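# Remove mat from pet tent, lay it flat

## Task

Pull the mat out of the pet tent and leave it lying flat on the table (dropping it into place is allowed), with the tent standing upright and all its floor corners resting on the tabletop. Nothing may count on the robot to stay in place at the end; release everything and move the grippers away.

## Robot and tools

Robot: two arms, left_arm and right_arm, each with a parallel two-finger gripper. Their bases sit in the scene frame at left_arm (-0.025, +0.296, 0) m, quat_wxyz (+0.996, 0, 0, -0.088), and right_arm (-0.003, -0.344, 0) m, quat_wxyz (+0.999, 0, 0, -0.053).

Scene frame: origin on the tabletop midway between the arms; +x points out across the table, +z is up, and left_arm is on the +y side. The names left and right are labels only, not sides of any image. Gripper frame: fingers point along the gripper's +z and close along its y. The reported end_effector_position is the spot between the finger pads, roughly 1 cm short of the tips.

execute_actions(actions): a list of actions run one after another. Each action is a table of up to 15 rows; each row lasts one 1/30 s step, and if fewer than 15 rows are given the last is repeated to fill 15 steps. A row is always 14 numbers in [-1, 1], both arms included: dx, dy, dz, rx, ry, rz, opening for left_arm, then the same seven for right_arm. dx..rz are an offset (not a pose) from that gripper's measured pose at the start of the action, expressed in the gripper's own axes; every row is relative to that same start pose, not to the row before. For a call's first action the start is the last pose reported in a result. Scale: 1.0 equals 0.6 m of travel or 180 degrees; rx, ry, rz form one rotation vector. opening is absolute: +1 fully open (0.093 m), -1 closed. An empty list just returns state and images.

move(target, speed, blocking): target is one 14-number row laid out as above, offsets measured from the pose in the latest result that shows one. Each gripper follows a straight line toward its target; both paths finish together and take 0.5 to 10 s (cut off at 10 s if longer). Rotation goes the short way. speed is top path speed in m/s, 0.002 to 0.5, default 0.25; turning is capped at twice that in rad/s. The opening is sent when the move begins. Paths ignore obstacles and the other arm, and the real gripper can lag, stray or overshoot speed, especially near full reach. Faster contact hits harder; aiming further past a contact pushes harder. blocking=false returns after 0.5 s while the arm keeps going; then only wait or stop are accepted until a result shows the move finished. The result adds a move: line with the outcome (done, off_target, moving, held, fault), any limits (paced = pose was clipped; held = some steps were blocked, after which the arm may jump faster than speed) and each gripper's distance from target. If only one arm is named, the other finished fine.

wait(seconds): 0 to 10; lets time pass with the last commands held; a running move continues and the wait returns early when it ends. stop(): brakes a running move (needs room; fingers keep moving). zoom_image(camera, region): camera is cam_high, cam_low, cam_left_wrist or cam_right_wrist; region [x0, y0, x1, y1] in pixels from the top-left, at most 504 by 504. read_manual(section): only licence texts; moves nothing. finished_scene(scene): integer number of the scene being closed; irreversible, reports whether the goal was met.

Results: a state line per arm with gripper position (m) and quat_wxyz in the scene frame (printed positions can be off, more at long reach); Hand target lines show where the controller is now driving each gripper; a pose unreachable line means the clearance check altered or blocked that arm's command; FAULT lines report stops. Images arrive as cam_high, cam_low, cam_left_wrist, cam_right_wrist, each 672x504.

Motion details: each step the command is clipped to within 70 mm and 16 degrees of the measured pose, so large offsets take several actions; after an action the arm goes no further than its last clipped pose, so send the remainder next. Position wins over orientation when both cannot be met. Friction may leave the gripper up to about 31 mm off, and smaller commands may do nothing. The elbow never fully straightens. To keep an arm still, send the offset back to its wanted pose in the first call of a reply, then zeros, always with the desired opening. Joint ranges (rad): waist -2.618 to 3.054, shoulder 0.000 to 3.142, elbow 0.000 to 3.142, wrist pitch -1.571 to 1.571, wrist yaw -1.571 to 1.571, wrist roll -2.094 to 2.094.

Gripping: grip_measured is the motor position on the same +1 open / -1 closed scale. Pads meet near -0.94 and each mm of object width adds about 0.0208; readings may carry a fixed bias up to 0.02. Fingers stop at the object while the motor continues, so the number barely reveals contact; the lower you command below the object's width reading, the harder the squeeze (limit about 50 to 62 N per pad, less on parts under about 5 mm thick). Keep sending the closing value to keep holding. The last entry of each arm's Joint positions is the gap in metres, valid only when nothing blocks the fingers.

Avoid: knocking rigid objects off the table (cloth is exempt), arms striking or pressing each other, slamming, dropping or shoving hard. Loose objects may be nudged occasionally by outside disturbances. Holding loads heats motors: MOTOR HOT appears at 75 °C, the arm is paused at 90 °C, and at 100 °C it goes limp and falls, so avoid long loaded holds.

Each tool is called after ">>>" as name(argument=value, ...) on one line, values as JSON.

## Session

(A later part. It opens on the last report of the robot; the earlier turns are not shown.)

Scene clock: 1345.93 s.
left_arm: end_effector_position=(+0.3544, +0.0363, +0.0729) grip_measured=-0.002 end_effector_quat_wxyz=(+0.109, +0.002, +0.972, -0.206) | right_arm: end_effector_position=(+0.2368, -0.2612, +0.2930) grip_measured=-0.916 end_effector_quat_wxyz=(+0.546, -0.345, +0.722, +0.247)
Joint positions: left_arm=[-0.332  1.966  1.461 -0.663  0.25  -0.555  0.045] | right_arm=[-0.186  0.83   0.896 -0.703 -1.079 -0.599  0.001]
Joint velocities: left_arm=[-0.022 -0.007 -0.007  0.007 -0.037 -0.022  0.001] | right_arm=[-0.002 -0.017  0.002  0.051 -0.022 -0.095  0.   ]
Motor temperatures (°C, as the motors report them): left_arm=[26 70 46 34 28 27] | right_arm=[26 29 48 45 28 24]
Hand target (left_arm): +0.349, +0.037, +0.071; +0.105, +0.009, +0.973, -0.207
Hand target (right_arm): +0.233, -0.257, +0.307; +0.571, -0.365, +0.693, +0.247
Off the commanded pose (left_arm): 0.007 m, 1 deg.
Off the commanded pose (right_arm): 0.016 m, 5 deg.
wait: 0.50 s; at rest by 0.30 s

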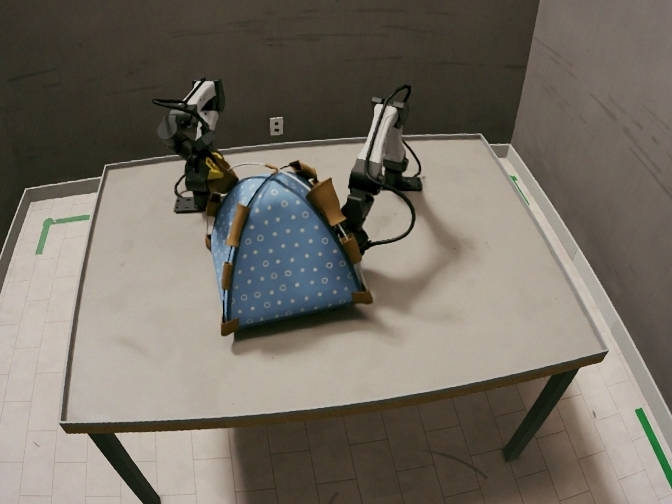

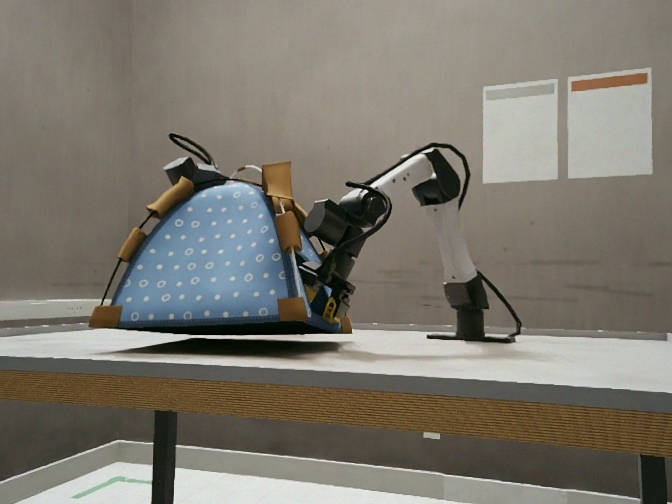

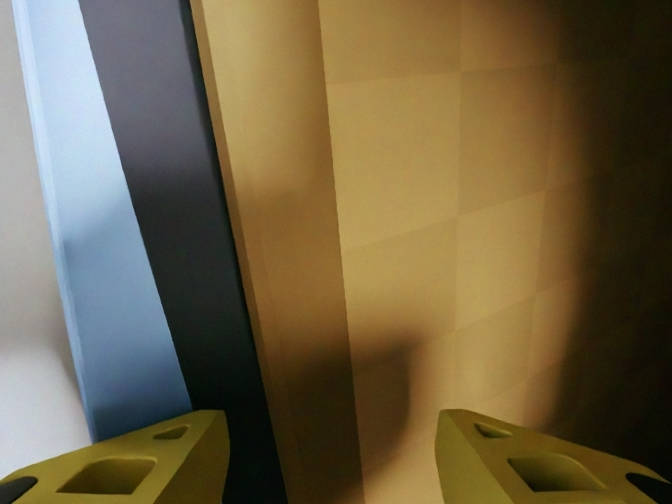

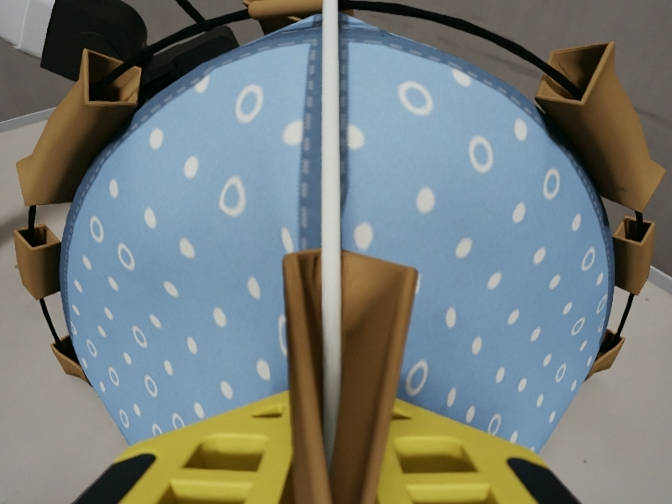

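>>> execute_actions(actions=[[[0,0,0.015,0,0,0,0.0,-0.0252,0.0093,-0.0053,-0.0064,-0.0208,-0.019,-1],[0,0,0.03,0,0,0,0.0,-0.0252,0.0093,-0.0053,-0.0064,-0.0208,-0.019,-1],[0,0,0.045,0,0,0,0.0,-0.0252,0.0093,-0.0053,-0.0064,-0.0208,-0.019,-1]]])

>>> wait(seconds=0.4)

Scene clock: 1362.83 s.
left_arm: end_effector_position=(+0.3639, +0.0281, +0.0616) grip_measured=-0.002 end_effector_quat_wxyz=(+0.119, +0.003, +0.970, -0.213) | right_arm: end_effector_position=(+0.2368, -0.2612, +0.2930) grip_measured=-0.916 end_effector_quat_wxyz=(+0.546, -0.345, +0.722, +0.248)
Joint positions: left_arm=[-0.338  2.006  1.461 -0.597  0.25  -0.562  0.045] | right_arm=[-0.186  0.83   0.896 -0.703 -1.08  -0.599  0.001]
Joint velocities: left_arm=[-0.007  0.007 -0.002  0.007 -0.051 -0.051 -0.001] | right_arm=[-0.007 -0.007 -0.002  0.022 -0.066 -0.037 -0.   ]
Motor temperatures (°C, as the motors report them): left_arm=[25 73 46 34 27 27] | right_arm=[26 29 48 45 29 24]
Hand target (left_arm): +0.360, +0.026, +0.049; +0.109, +0.002, +0.973, -0.206
Hand target (right_arm): +0.232, -0.257, +0.308; +0.571, -0.366, +0.692, +0.249
Off the commanded pose (left_arm): 0.014 m, 1 deg.
Off the commanded pose (right_arm): 0.016 m, 5 deg.

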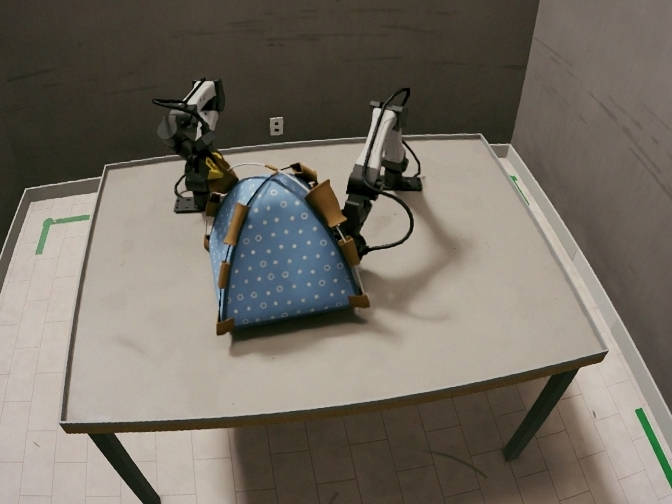

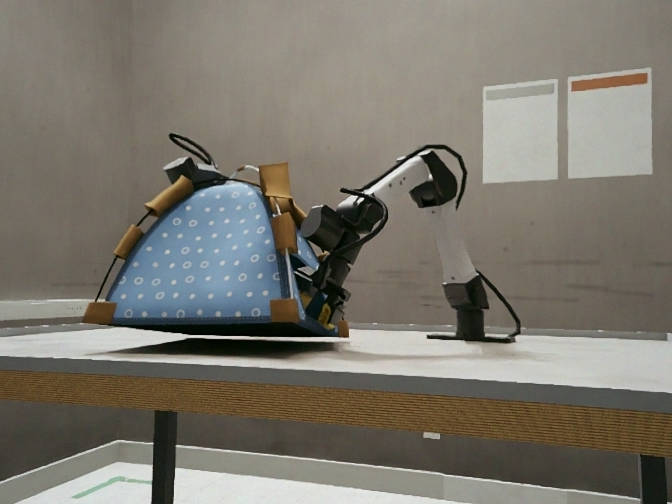

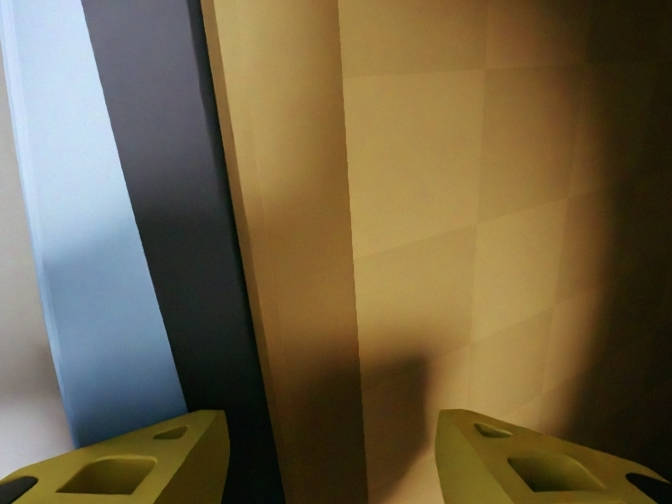

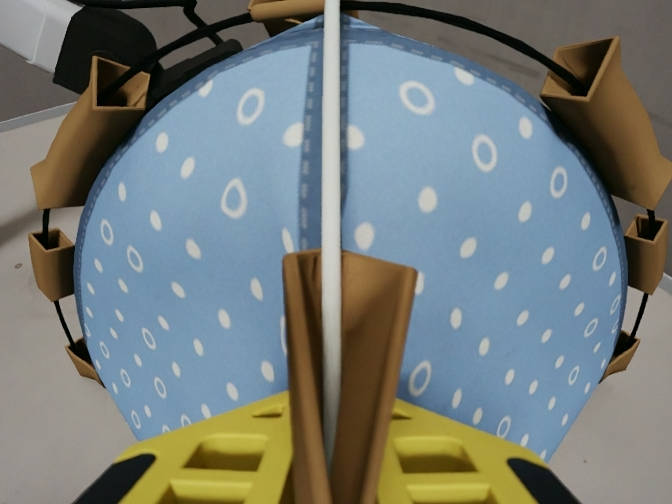

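Scene clock: 1363.23 s.
left_arm: end_effector_position=(+0.3645, +0.0278, +0.0619) grip_measured=-0.002 end_effector_quat_wxyz=(+0.120, +0.003, +0.970, -0.213) | right_arm: end_effector_position=(+0.2368, -0.2612, +0.2930) grip_measured=-0.916 end_effector_quat_wxyz=(+0.546, -0.345, +0.722, +0.248)
Joint positions: left_arm=[-0.338  2.006  1.461 -0.594  0.25  -0.562  0.045] | right_arm=[-0.186  0.83   0.896 -0.703 -1.08  -0.599  0.001]
Joint velocities: left_arm=[ 0.002 -0.012 -0.002 -0.022  0.051  0.007 -0.001] | right_arm=[ 0.007  0.007 -0.002 -0.022 -0.007 -0.022 -0.001]
Motor temperatures (°C, as the motors report them): left_arm=[25 73 46 34 27 27] | right_arm=[26 29 48 45 29 24]
Hand target (left_arm): +0.360, +0.026, +0.049; +0.109, +0.002, +0.973, -0.206
Hand target (right_arm): +0.232, -0.257, +0.308; +0.571, -0.366, +0.692, +0.249
Off the commanded pose (left_arm): 0.014 m, 2 deg.
Off the commanded pose (right_arm): 0.016 m, 5 deg.
wait: 0.40 s; at rest by 0.17 s

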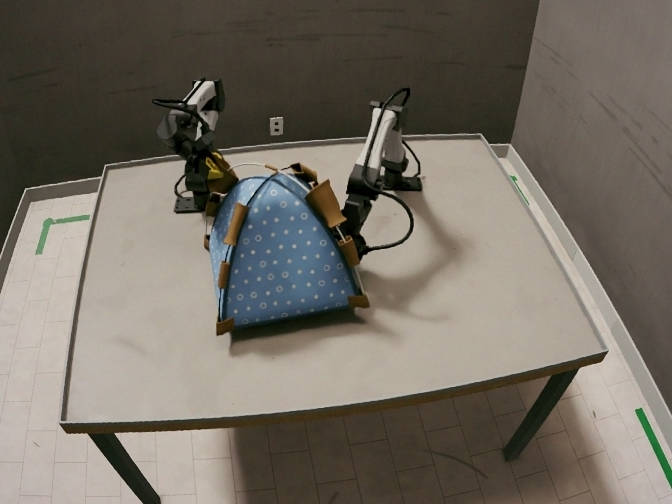

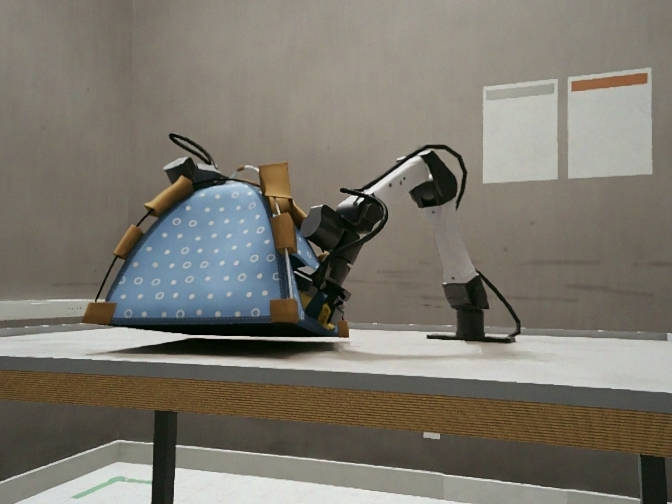

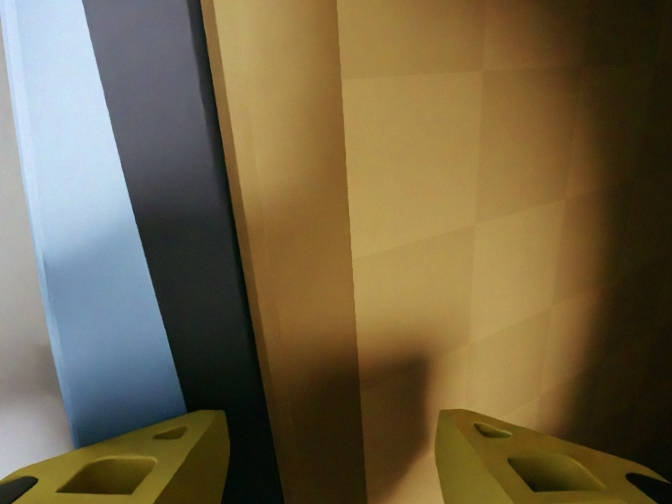

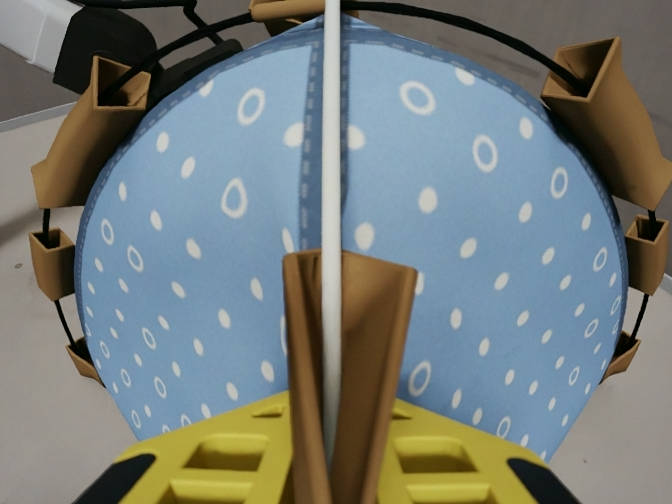

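>>> execute_actions(actions=[[[0,0,0.02,0.03,0,0,0.0,-0.0252,0.0093,-0.0053,-0.0064,-0.0208,-0.019,-1],[0,0,0.02,0.06,0,0,0.0,-0.0252,0.0093,-0.0053,-0.0064,-0.0208,-0.019,-1],[0,0,0.02,0.09,0,0,0.0,-0.0252,0.0093,-0.0053,-0.0064,-0.0208,-0.019,-1],[0,0,0.02,0.12,0,0,0.0,-0.0252,0.0093,-0.0053,-0.0064,-0.0208,-0.019,-1],[0,0,0.02,0.15,0,0,0.0,-0.0252,0.0093,-0.0053,-0.0064,-0.0208,-0.019,-1]]])

>>> wait(seconds=0.5)

Scene clock: 1371.57 s.
left_arm: end_effector_position=(+0.3723, +0.0281, +0.0602) grip_measured=-0.002 end_effector_quat_wxyz=(+0.122, +0.029, +0.903, -0.412) | right_arm: end_effector_position=(+0.2371, -0.2617, +0.2923) grip_measured=-0.916 end_effector_quat_wxyz=(+0.545, -0.344, +0.724, +0.246)
Joint positions: left_arm=[-0.193  2.     1.233 -0.18   0.68  -0.533  0.045] | right_arm=[-0.186  0.83   0.896 -0.705 -1.074 -0.599  0.001]
Joint velocities: left_arm=[-0.002  0.012 -0.056  0.476  0.183 -0.051  0.   ] | right_arm=[-0.002 -0.007  0.007 -0.051  0.022  0.037 -0.   ]
Motor temperatures (°C, as the motors report them): left_arm=[25 71 46 34 27 27] | right_arm=[26 29 48 45 29 24]
Hand target (left_arm): +0.367, +0.023, +0.051; +0.112, +0.033, +0.895, -0.431
Hand target (right_arm): +0.232, -0.257, +0.308; +0.571, -0.366, +0.692, +0.249
Off the commanded pose (left_arm): 0.011 m, 3 deg.
Off the commanded pose (right_arm): 0.017 m, 5 deg.

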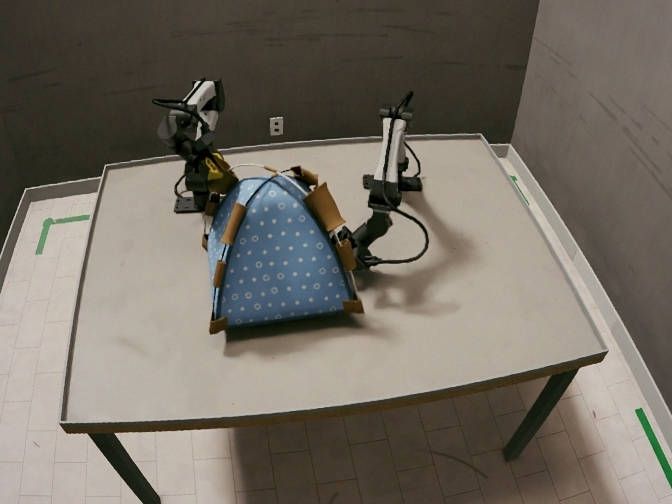

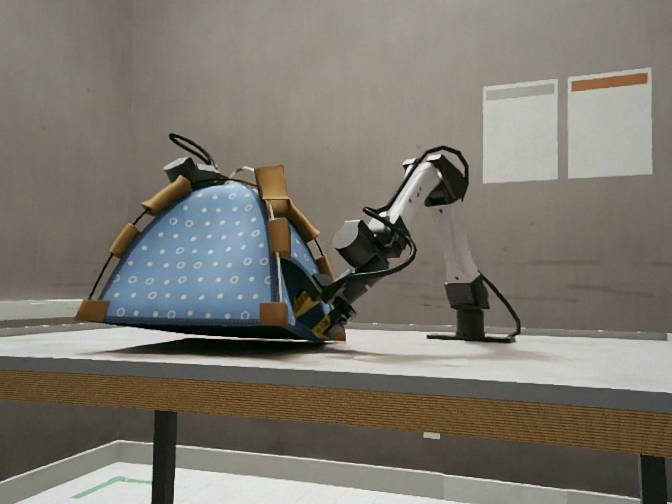

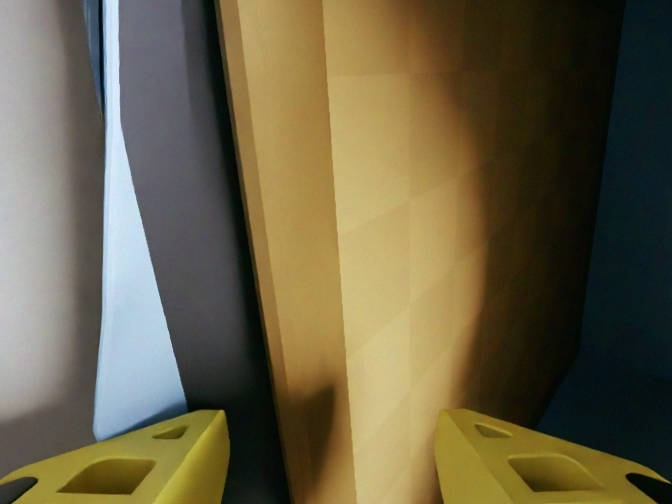

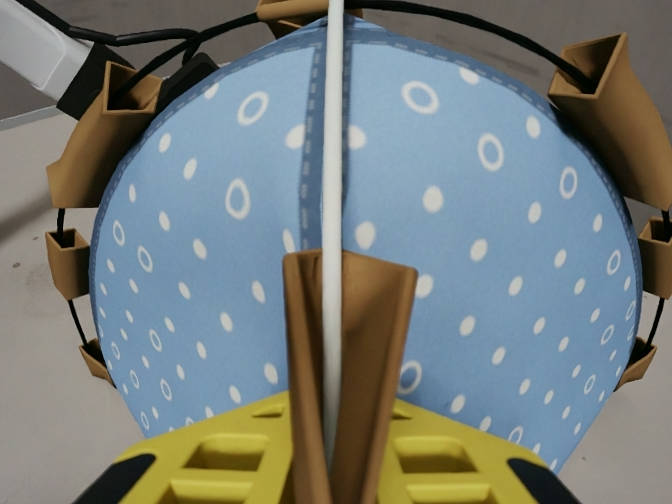

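Scene clock: 1372.07 s.
left_arm: end_effector_position=(+0.3759, +0.0219, +0.0684) grip_measured=-0.002 end_effector_quat_wxyz=(+0.135, +0.042, +0.891, -0.432) | right_arm: end_effector_position=(+0.2372, -0.2619, +0.2922) grip_measured=-0.916 end_effector_quat_wxyz=(+0.545, -0.344, +0.724, +0.246)
Joint positions: left_arm=[-0.193  2.     1.227 -0.122  0.714 -0.537  0.045] | right_arm=[-0.186  0.83   0.896 -0.705 -1.073 -0.599  0.001]
Joint velocities: left_arm=[ 0.022 -0.012 -0.002  0.022  0.007 -0.051 -0.   ] | right_arm=[-0.017 -0.002  0.002  0.081 -0.051 -0.022  0.   ]
Motor temperatures (°C, as the motors report them): left_arm=[25 71 46 34 27 27] | right_arm=[26 29 48 45 29 24]
Hand target (left_arm): +0.367, +0.023, +0.051; +0.113, +0.033, +0.895, -0.431
Hand target (right_arm): +0.232, -0.257, +0.308; +0.571, -0.366, +0.692, +0.249
Off the commanded pose (left_arm): 0.019 m, 2 deg.
Off the commanded pose (right_arm): 0.017 m, 6 deg.
wait: 0.50 s; at rest by 0.43 s

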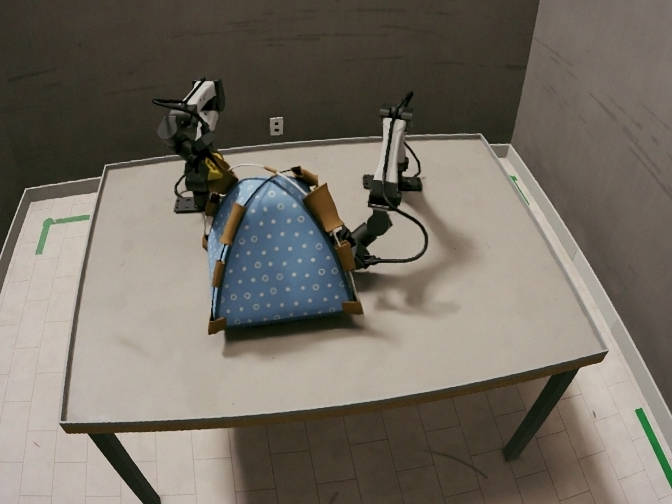

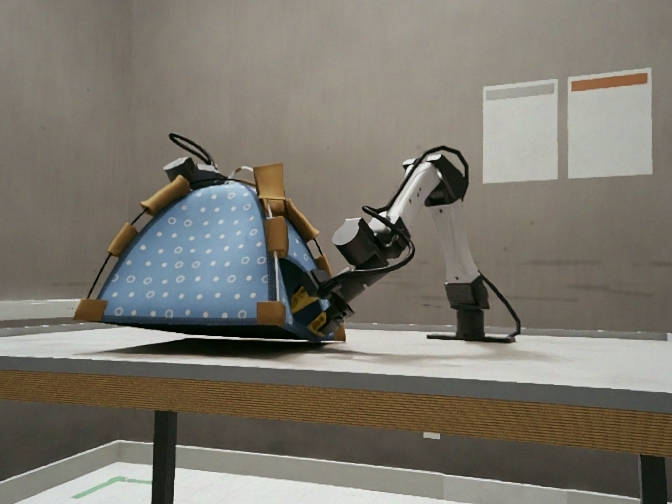

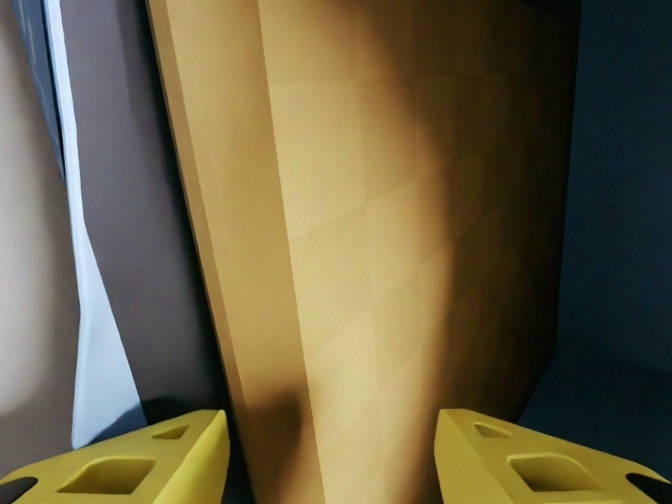

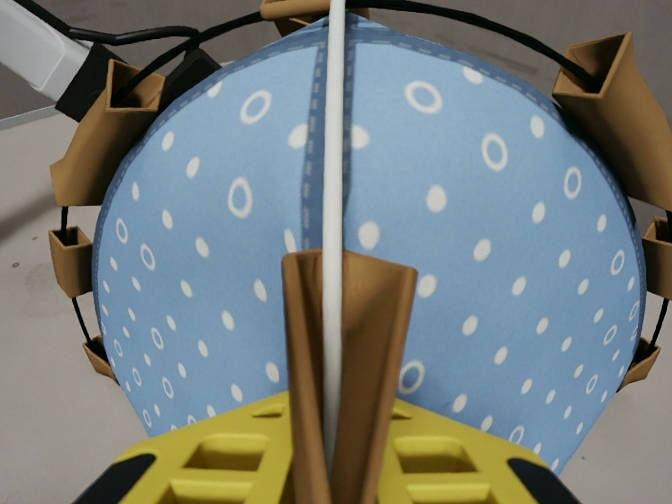

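>>> execute_actions(actions=[[[0.01,0.012,0.009,0,0,0,0.0,-0.0252,0.0093,-0.0053,-0.0064,-0.0208,-0.019,-1],[0.02,0.024,0.018,0,0,0,0.0,-0.0252,0.0093,-0.0053,-0.0064,-0.0208,-0.019,-1],[0.03,0.035,0.026,0,0,0,0.0,-0.0252,0.0093,-0.0053,-0.0064,-0.0208,-0.019,-1]]])

>>> wait(seconds=0.5)

Scene clock: 1381.83 s.
left_arm: end_effector_position=(+0.3741, +0.0225, +0.0575) grip_measured=-0.002 end_effector_quat_wxyz=(+0.154, +0.050, +0.884, -0.439) | right_arm: end_effector_position=(+0.2377, -0.2625, +0.2917) grip_measured=-0.916 end_effector_quat_wxyz=(+0.545, -0.343, +0.726, +0.243)
Joint positions: left_arm=[-0.193  2.007  1.158 -0.001  0.715 -0.537  0.045] | right_arm=[-0.186  0.83   0.896 -0.705 -1.067 -0.599  0.001]
Joint velocities: left_arm=[ 0.002  0.007 -0.017  0.081  0.037  0.037 -0.   ] | right_arm=[ 0.007  0.002 -0.012  0.007 -0.007 -0.022 -0.001]
Motor temperatures (°C, as the motors report them): left_arm=[25 70 45 35 28 27] | right_arm=[26 29 48 45 29 24]
Hand target (left_arm): +0.365, +0.022, +0.038; +0.134, +0.042, +0.891, -0.432
Hand target (right_arm): +0.233, -0.257, +0.307; +0.570, -0.364, +0.694, +0.247
Off the commanded pose (left_arm): 0.021 m, 3 deg.
Off the commanded pose (right_arm): 0.017 m, 5 deg.

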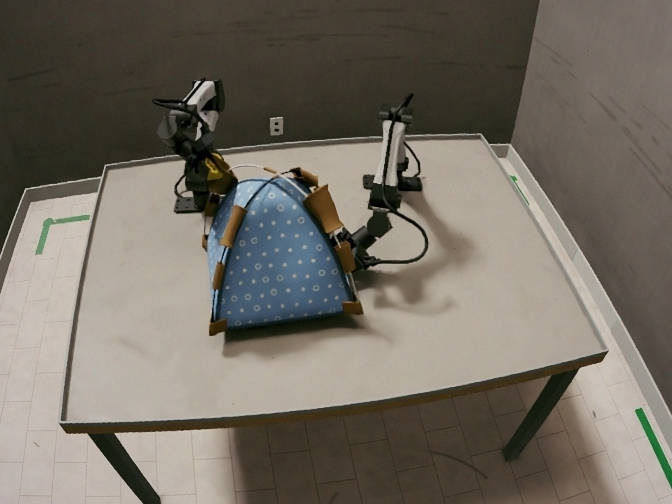

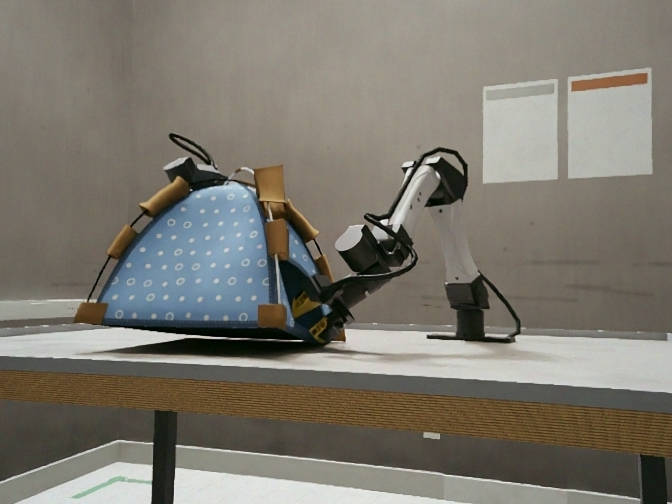

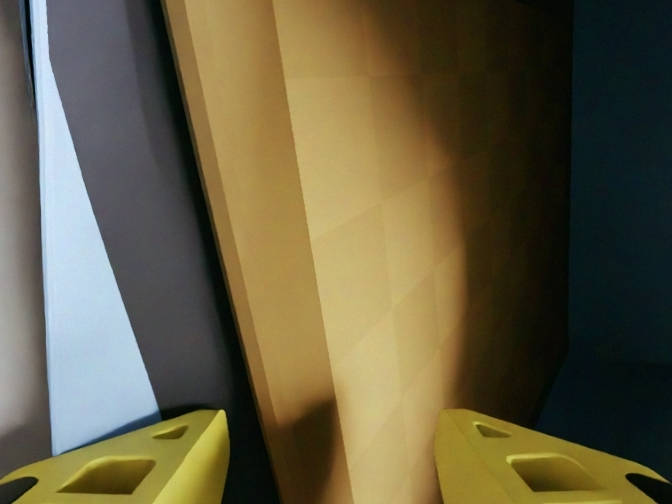

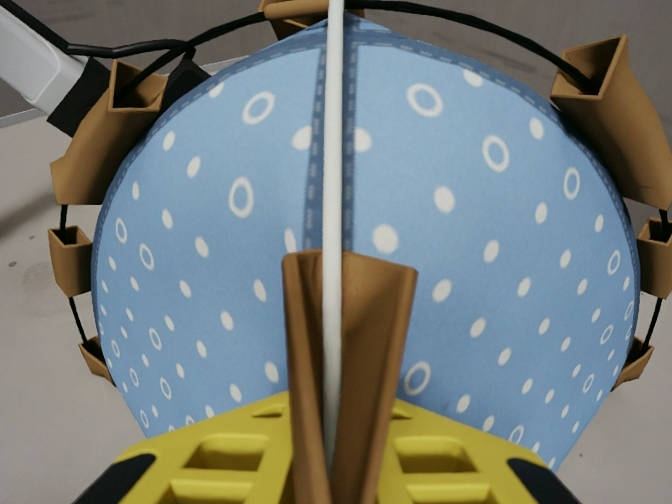

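Scene clock: 1382.33 s.
left_arm: end_effector_position=(+0.3750, +0.0221, +0.0585) grip_measured=-0.002 end_effector_quat_wxyz=(+0.157, +0.051, +0.883, -0.440) | right_arm: end_effector_position=(+0.2377, -0.2625, +0.2917) grip_measured=-0.916 end_effector_quat_wxyz=(+0.545, -0.343, +0.726, +0.243)
Joint positions: left_arm=[-0.193  2.007  1.158  0.006  0.715 -0.537  0.045] | right_arm=[-0.186  0.83   0.896 -0.705 -1.067 -0.599  0.001]
Joint velocities: left_arm=[ 0.007 -0.022 -0.017  0.066  0.051 -0.081 -0.001] | right_arm=[-0.007  0.002  0.007  0.022 -0.007 -0.051 -0.002]
Motor temperatures (°C, as the motors report them): left_arm=[25 70 45 35 28 27] | right_arm=[26 29 48 45 29 24]
Hand target (left_arm): +0.366, +0.022, +0.038; +0.135, +0.042, +0.891, -0.432
Hand target (right_arm): +0.233, -0.257, +0.307; +0.570, -0.364, +0.694, +0.247
Off the commanded pose (left_arm): 0.022 m, 3 deg.
Off the commanded pose (right_arm): 0.017 m, 5 deg.
wait: 0.50 s; at rest by 0.17 s

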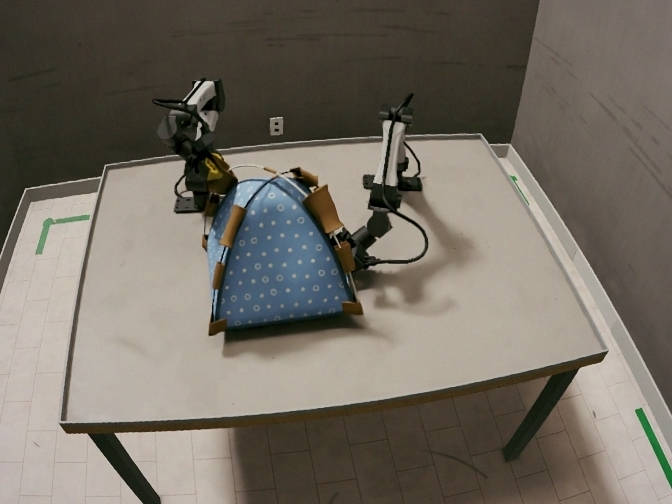

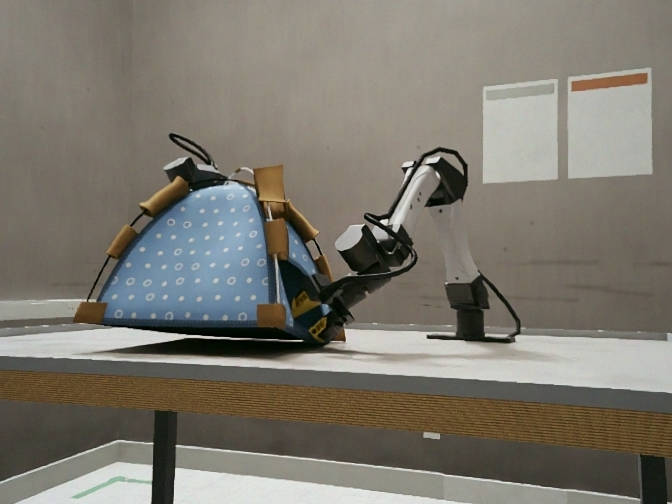

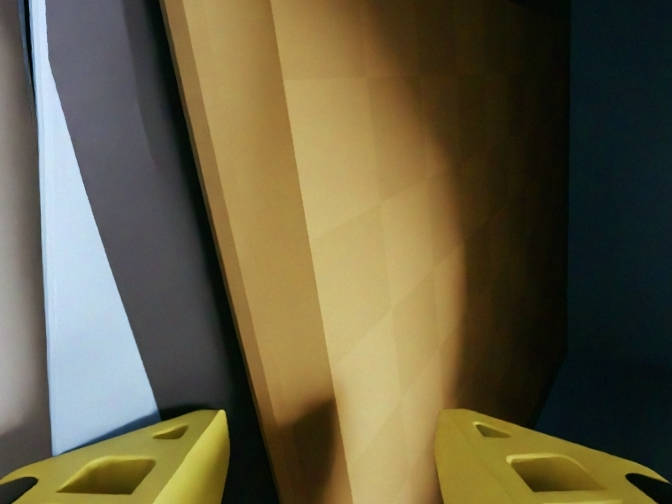

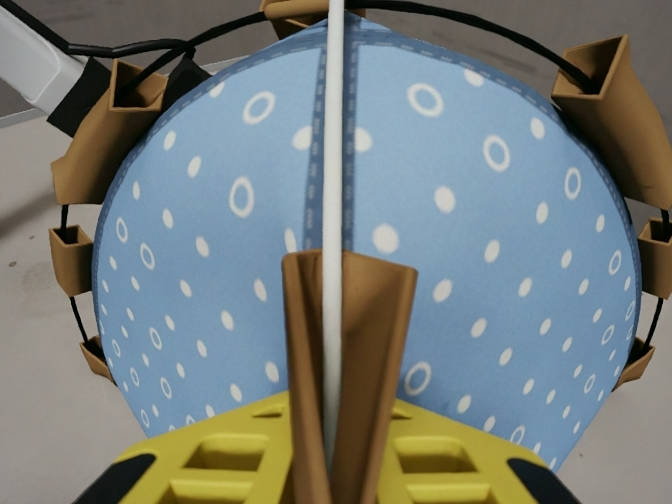

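>>> execute_actions(actions=[[[0.015,0.025,0.02,0,0,0,0.0,-0.0252,0.0093,-0.0053,-0.0064,-0.0208,-0.019,-1],[0.015,0.025,0.03,0,0,0,0.0,-0.0252,0.0093,-0.0053,-0.0064,-0.0208,-0.019,-1],[0.015,0.025,0.04,0,0,0,0.0,-0.0252,0.0093,-0.0053,-0.0064,-0.0208,-0.019,-1],[0.015,0.025,0.05,0,0,0,0.0,-0.0252,0.0093,-0.0053,-0.0064,-0.0208,-0.019,-1],[0.015,0.025,0.06,0,0,0,0.0,-0.0252,0.0093,-0.0053,-0.0064,-0.0208,-0.019,-1],[0.015,0.025,0.07,0,0,0,0.0,-0.0252,0.0093,-0.0053,-0.0064,-0.0208,-0.019,-1]]])

>>> wait(seconds=0.5)

Scene clock: 1389.70 s.
left_arm: end_effector_position=(+0.3852, +0.0058, +0.0463) grip_measured=-0.002 end_effector_quat_wxyz=(+0.180, +0.058, +0.872, -0.452) | right_arm: end_effector_position=(+0.2389, -0.2641, +0.2903) grip_measured=-0.916 end_effector_quat_wxyz=(+0.543, -0.339, +0.730, +0.239)
Joint positions: left_arm=[-0.221  2.076  1.156  0.159  0.7   -0.576  0.045] | right_arm=[-0.186  0.83   0.896 -0.707 -1.053 -0.594  0.001]
Joint velocities: left_arm=[-0.002  0.012  0.002  0.051 -0.007 -0.154 -0.001] | right_arm=[-0.012 -0.017 -0.007 -0.051 -0.037  0.022  0.   ]
Motor temperatures (°C, as the motors report them): left_arm=[25 69 45 35 28 27] | right_arm=[26 29 48 45 29 24]
Hand target (left_arm): +0.378, -0.002, +0.021; +0.157, +0.051, +0.883, -0.440
Hand target (right_arm): +0.233, -0.258, +0.306; +0.570, -0.363, +0.696, +0.244
Off the commanded pose (left_arm): 0.028 m, 3 deg.
Off the commanded pose (right_arm): 0.019 m, 6 deg.

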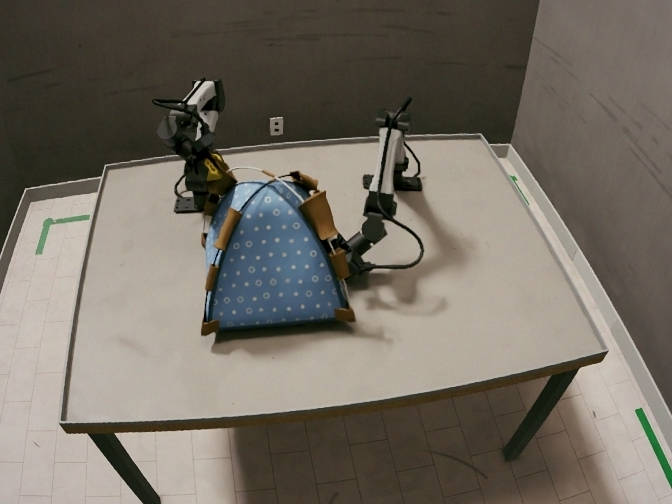

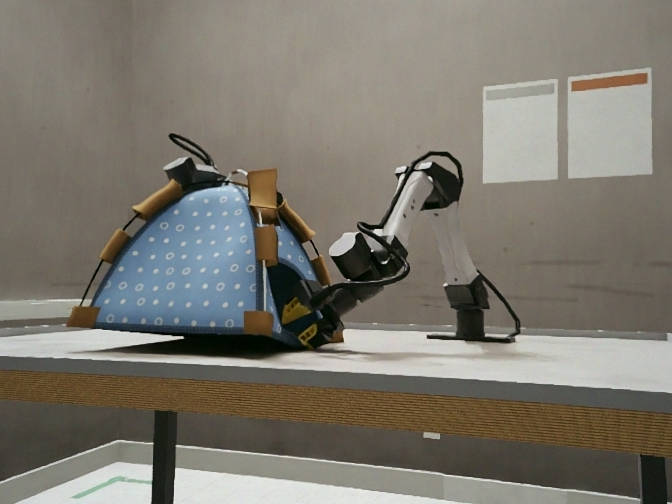

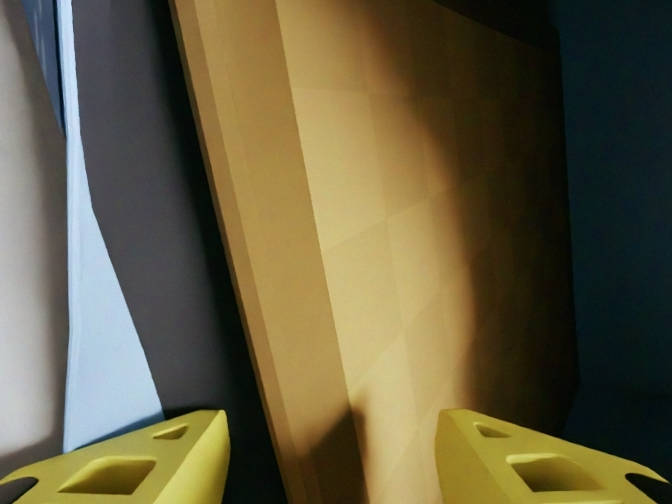

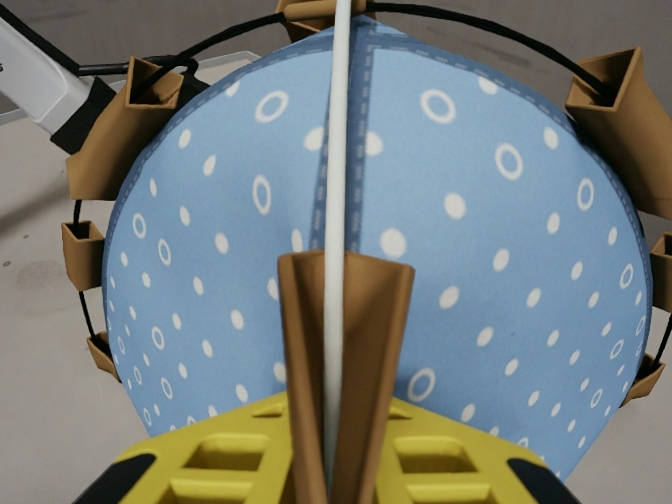

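Scene clock: 1390.20 s.
left_arm: end_effector_position=(+0.3856, +0.0054, +0.0464) grip_measured=-0.002 end_effector_quat_wxyz=(+0.180, +0.057, +0.871, -0.453) | right_arm: end_effector_position=(+0.2389, -0.2642, +0.2902) grip_measured=-0.916 end_effector_quat_wxyz=(+0.543, -0.338, +0.730, +0.239)
Joint positions: left_arm=[-0.221  2.077  1.156  0.164  0.7   -0.58   0.045] | right_arm=[-0.186  0.83   0.896 -0.707 -1.052 -0.594  0.001]
Joint velocities: left_arm=[ 0.007  0.002  0.002  0.007 -0.037  0.037 -0.   ] | right_arm=[-0.007  0.002 -0.017  0.007 -0.037 -0.081 -0.001]
Motor temperatures (°C, as the motors report them): left_arm=[25 69 45 35 28 27] | right_arm=[26 29 48 45 29 24]
Hand target (left_arm): +0.378, -0.002, +0.021; +0.157, +0.051, +0.883, -0.440
Hand target (right_arm): +0.233, -0.258, +0.306; +0.570, -0.363, +0.696, +0.244
Off the commanded pose (left_arm): 0.028 m, 3 deg.
Off the commanded pose (right_arm): 0.019 m, 6 deg.
wait: 0.50 s; at rest by 0.17 s

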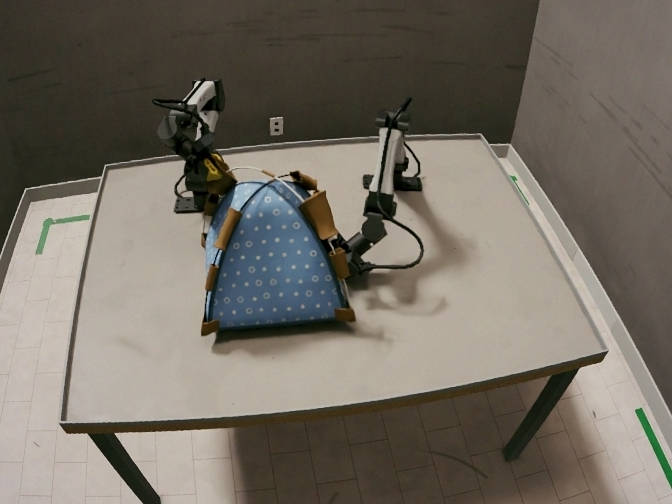

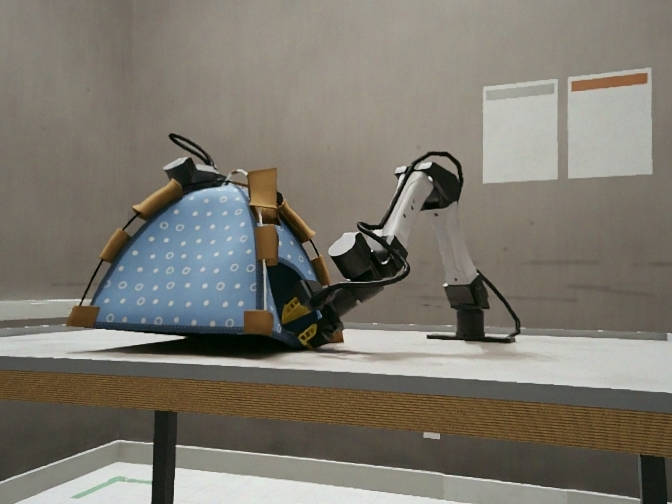

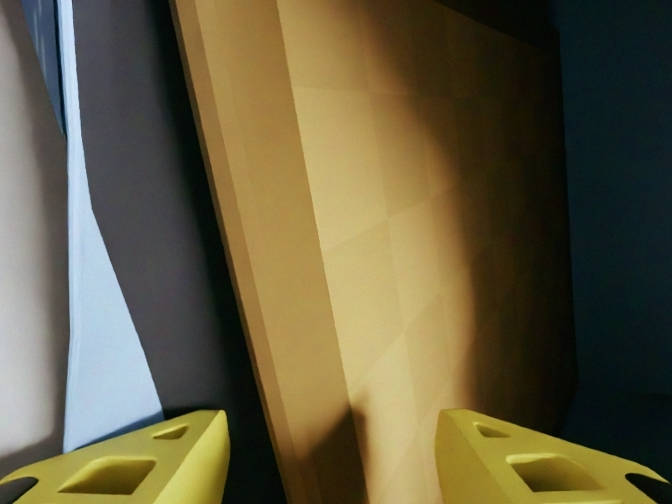

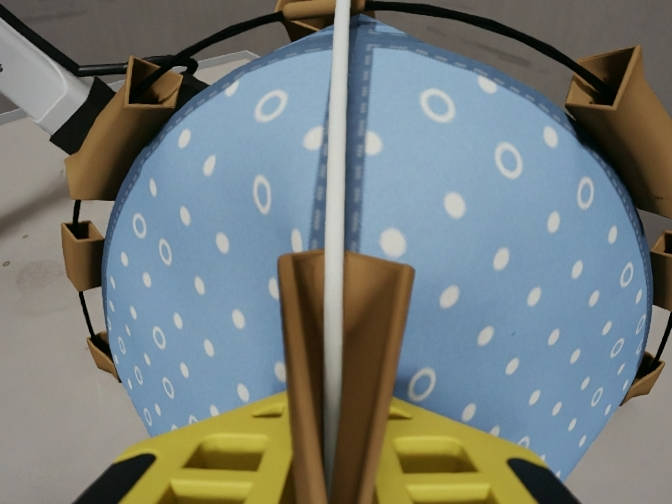

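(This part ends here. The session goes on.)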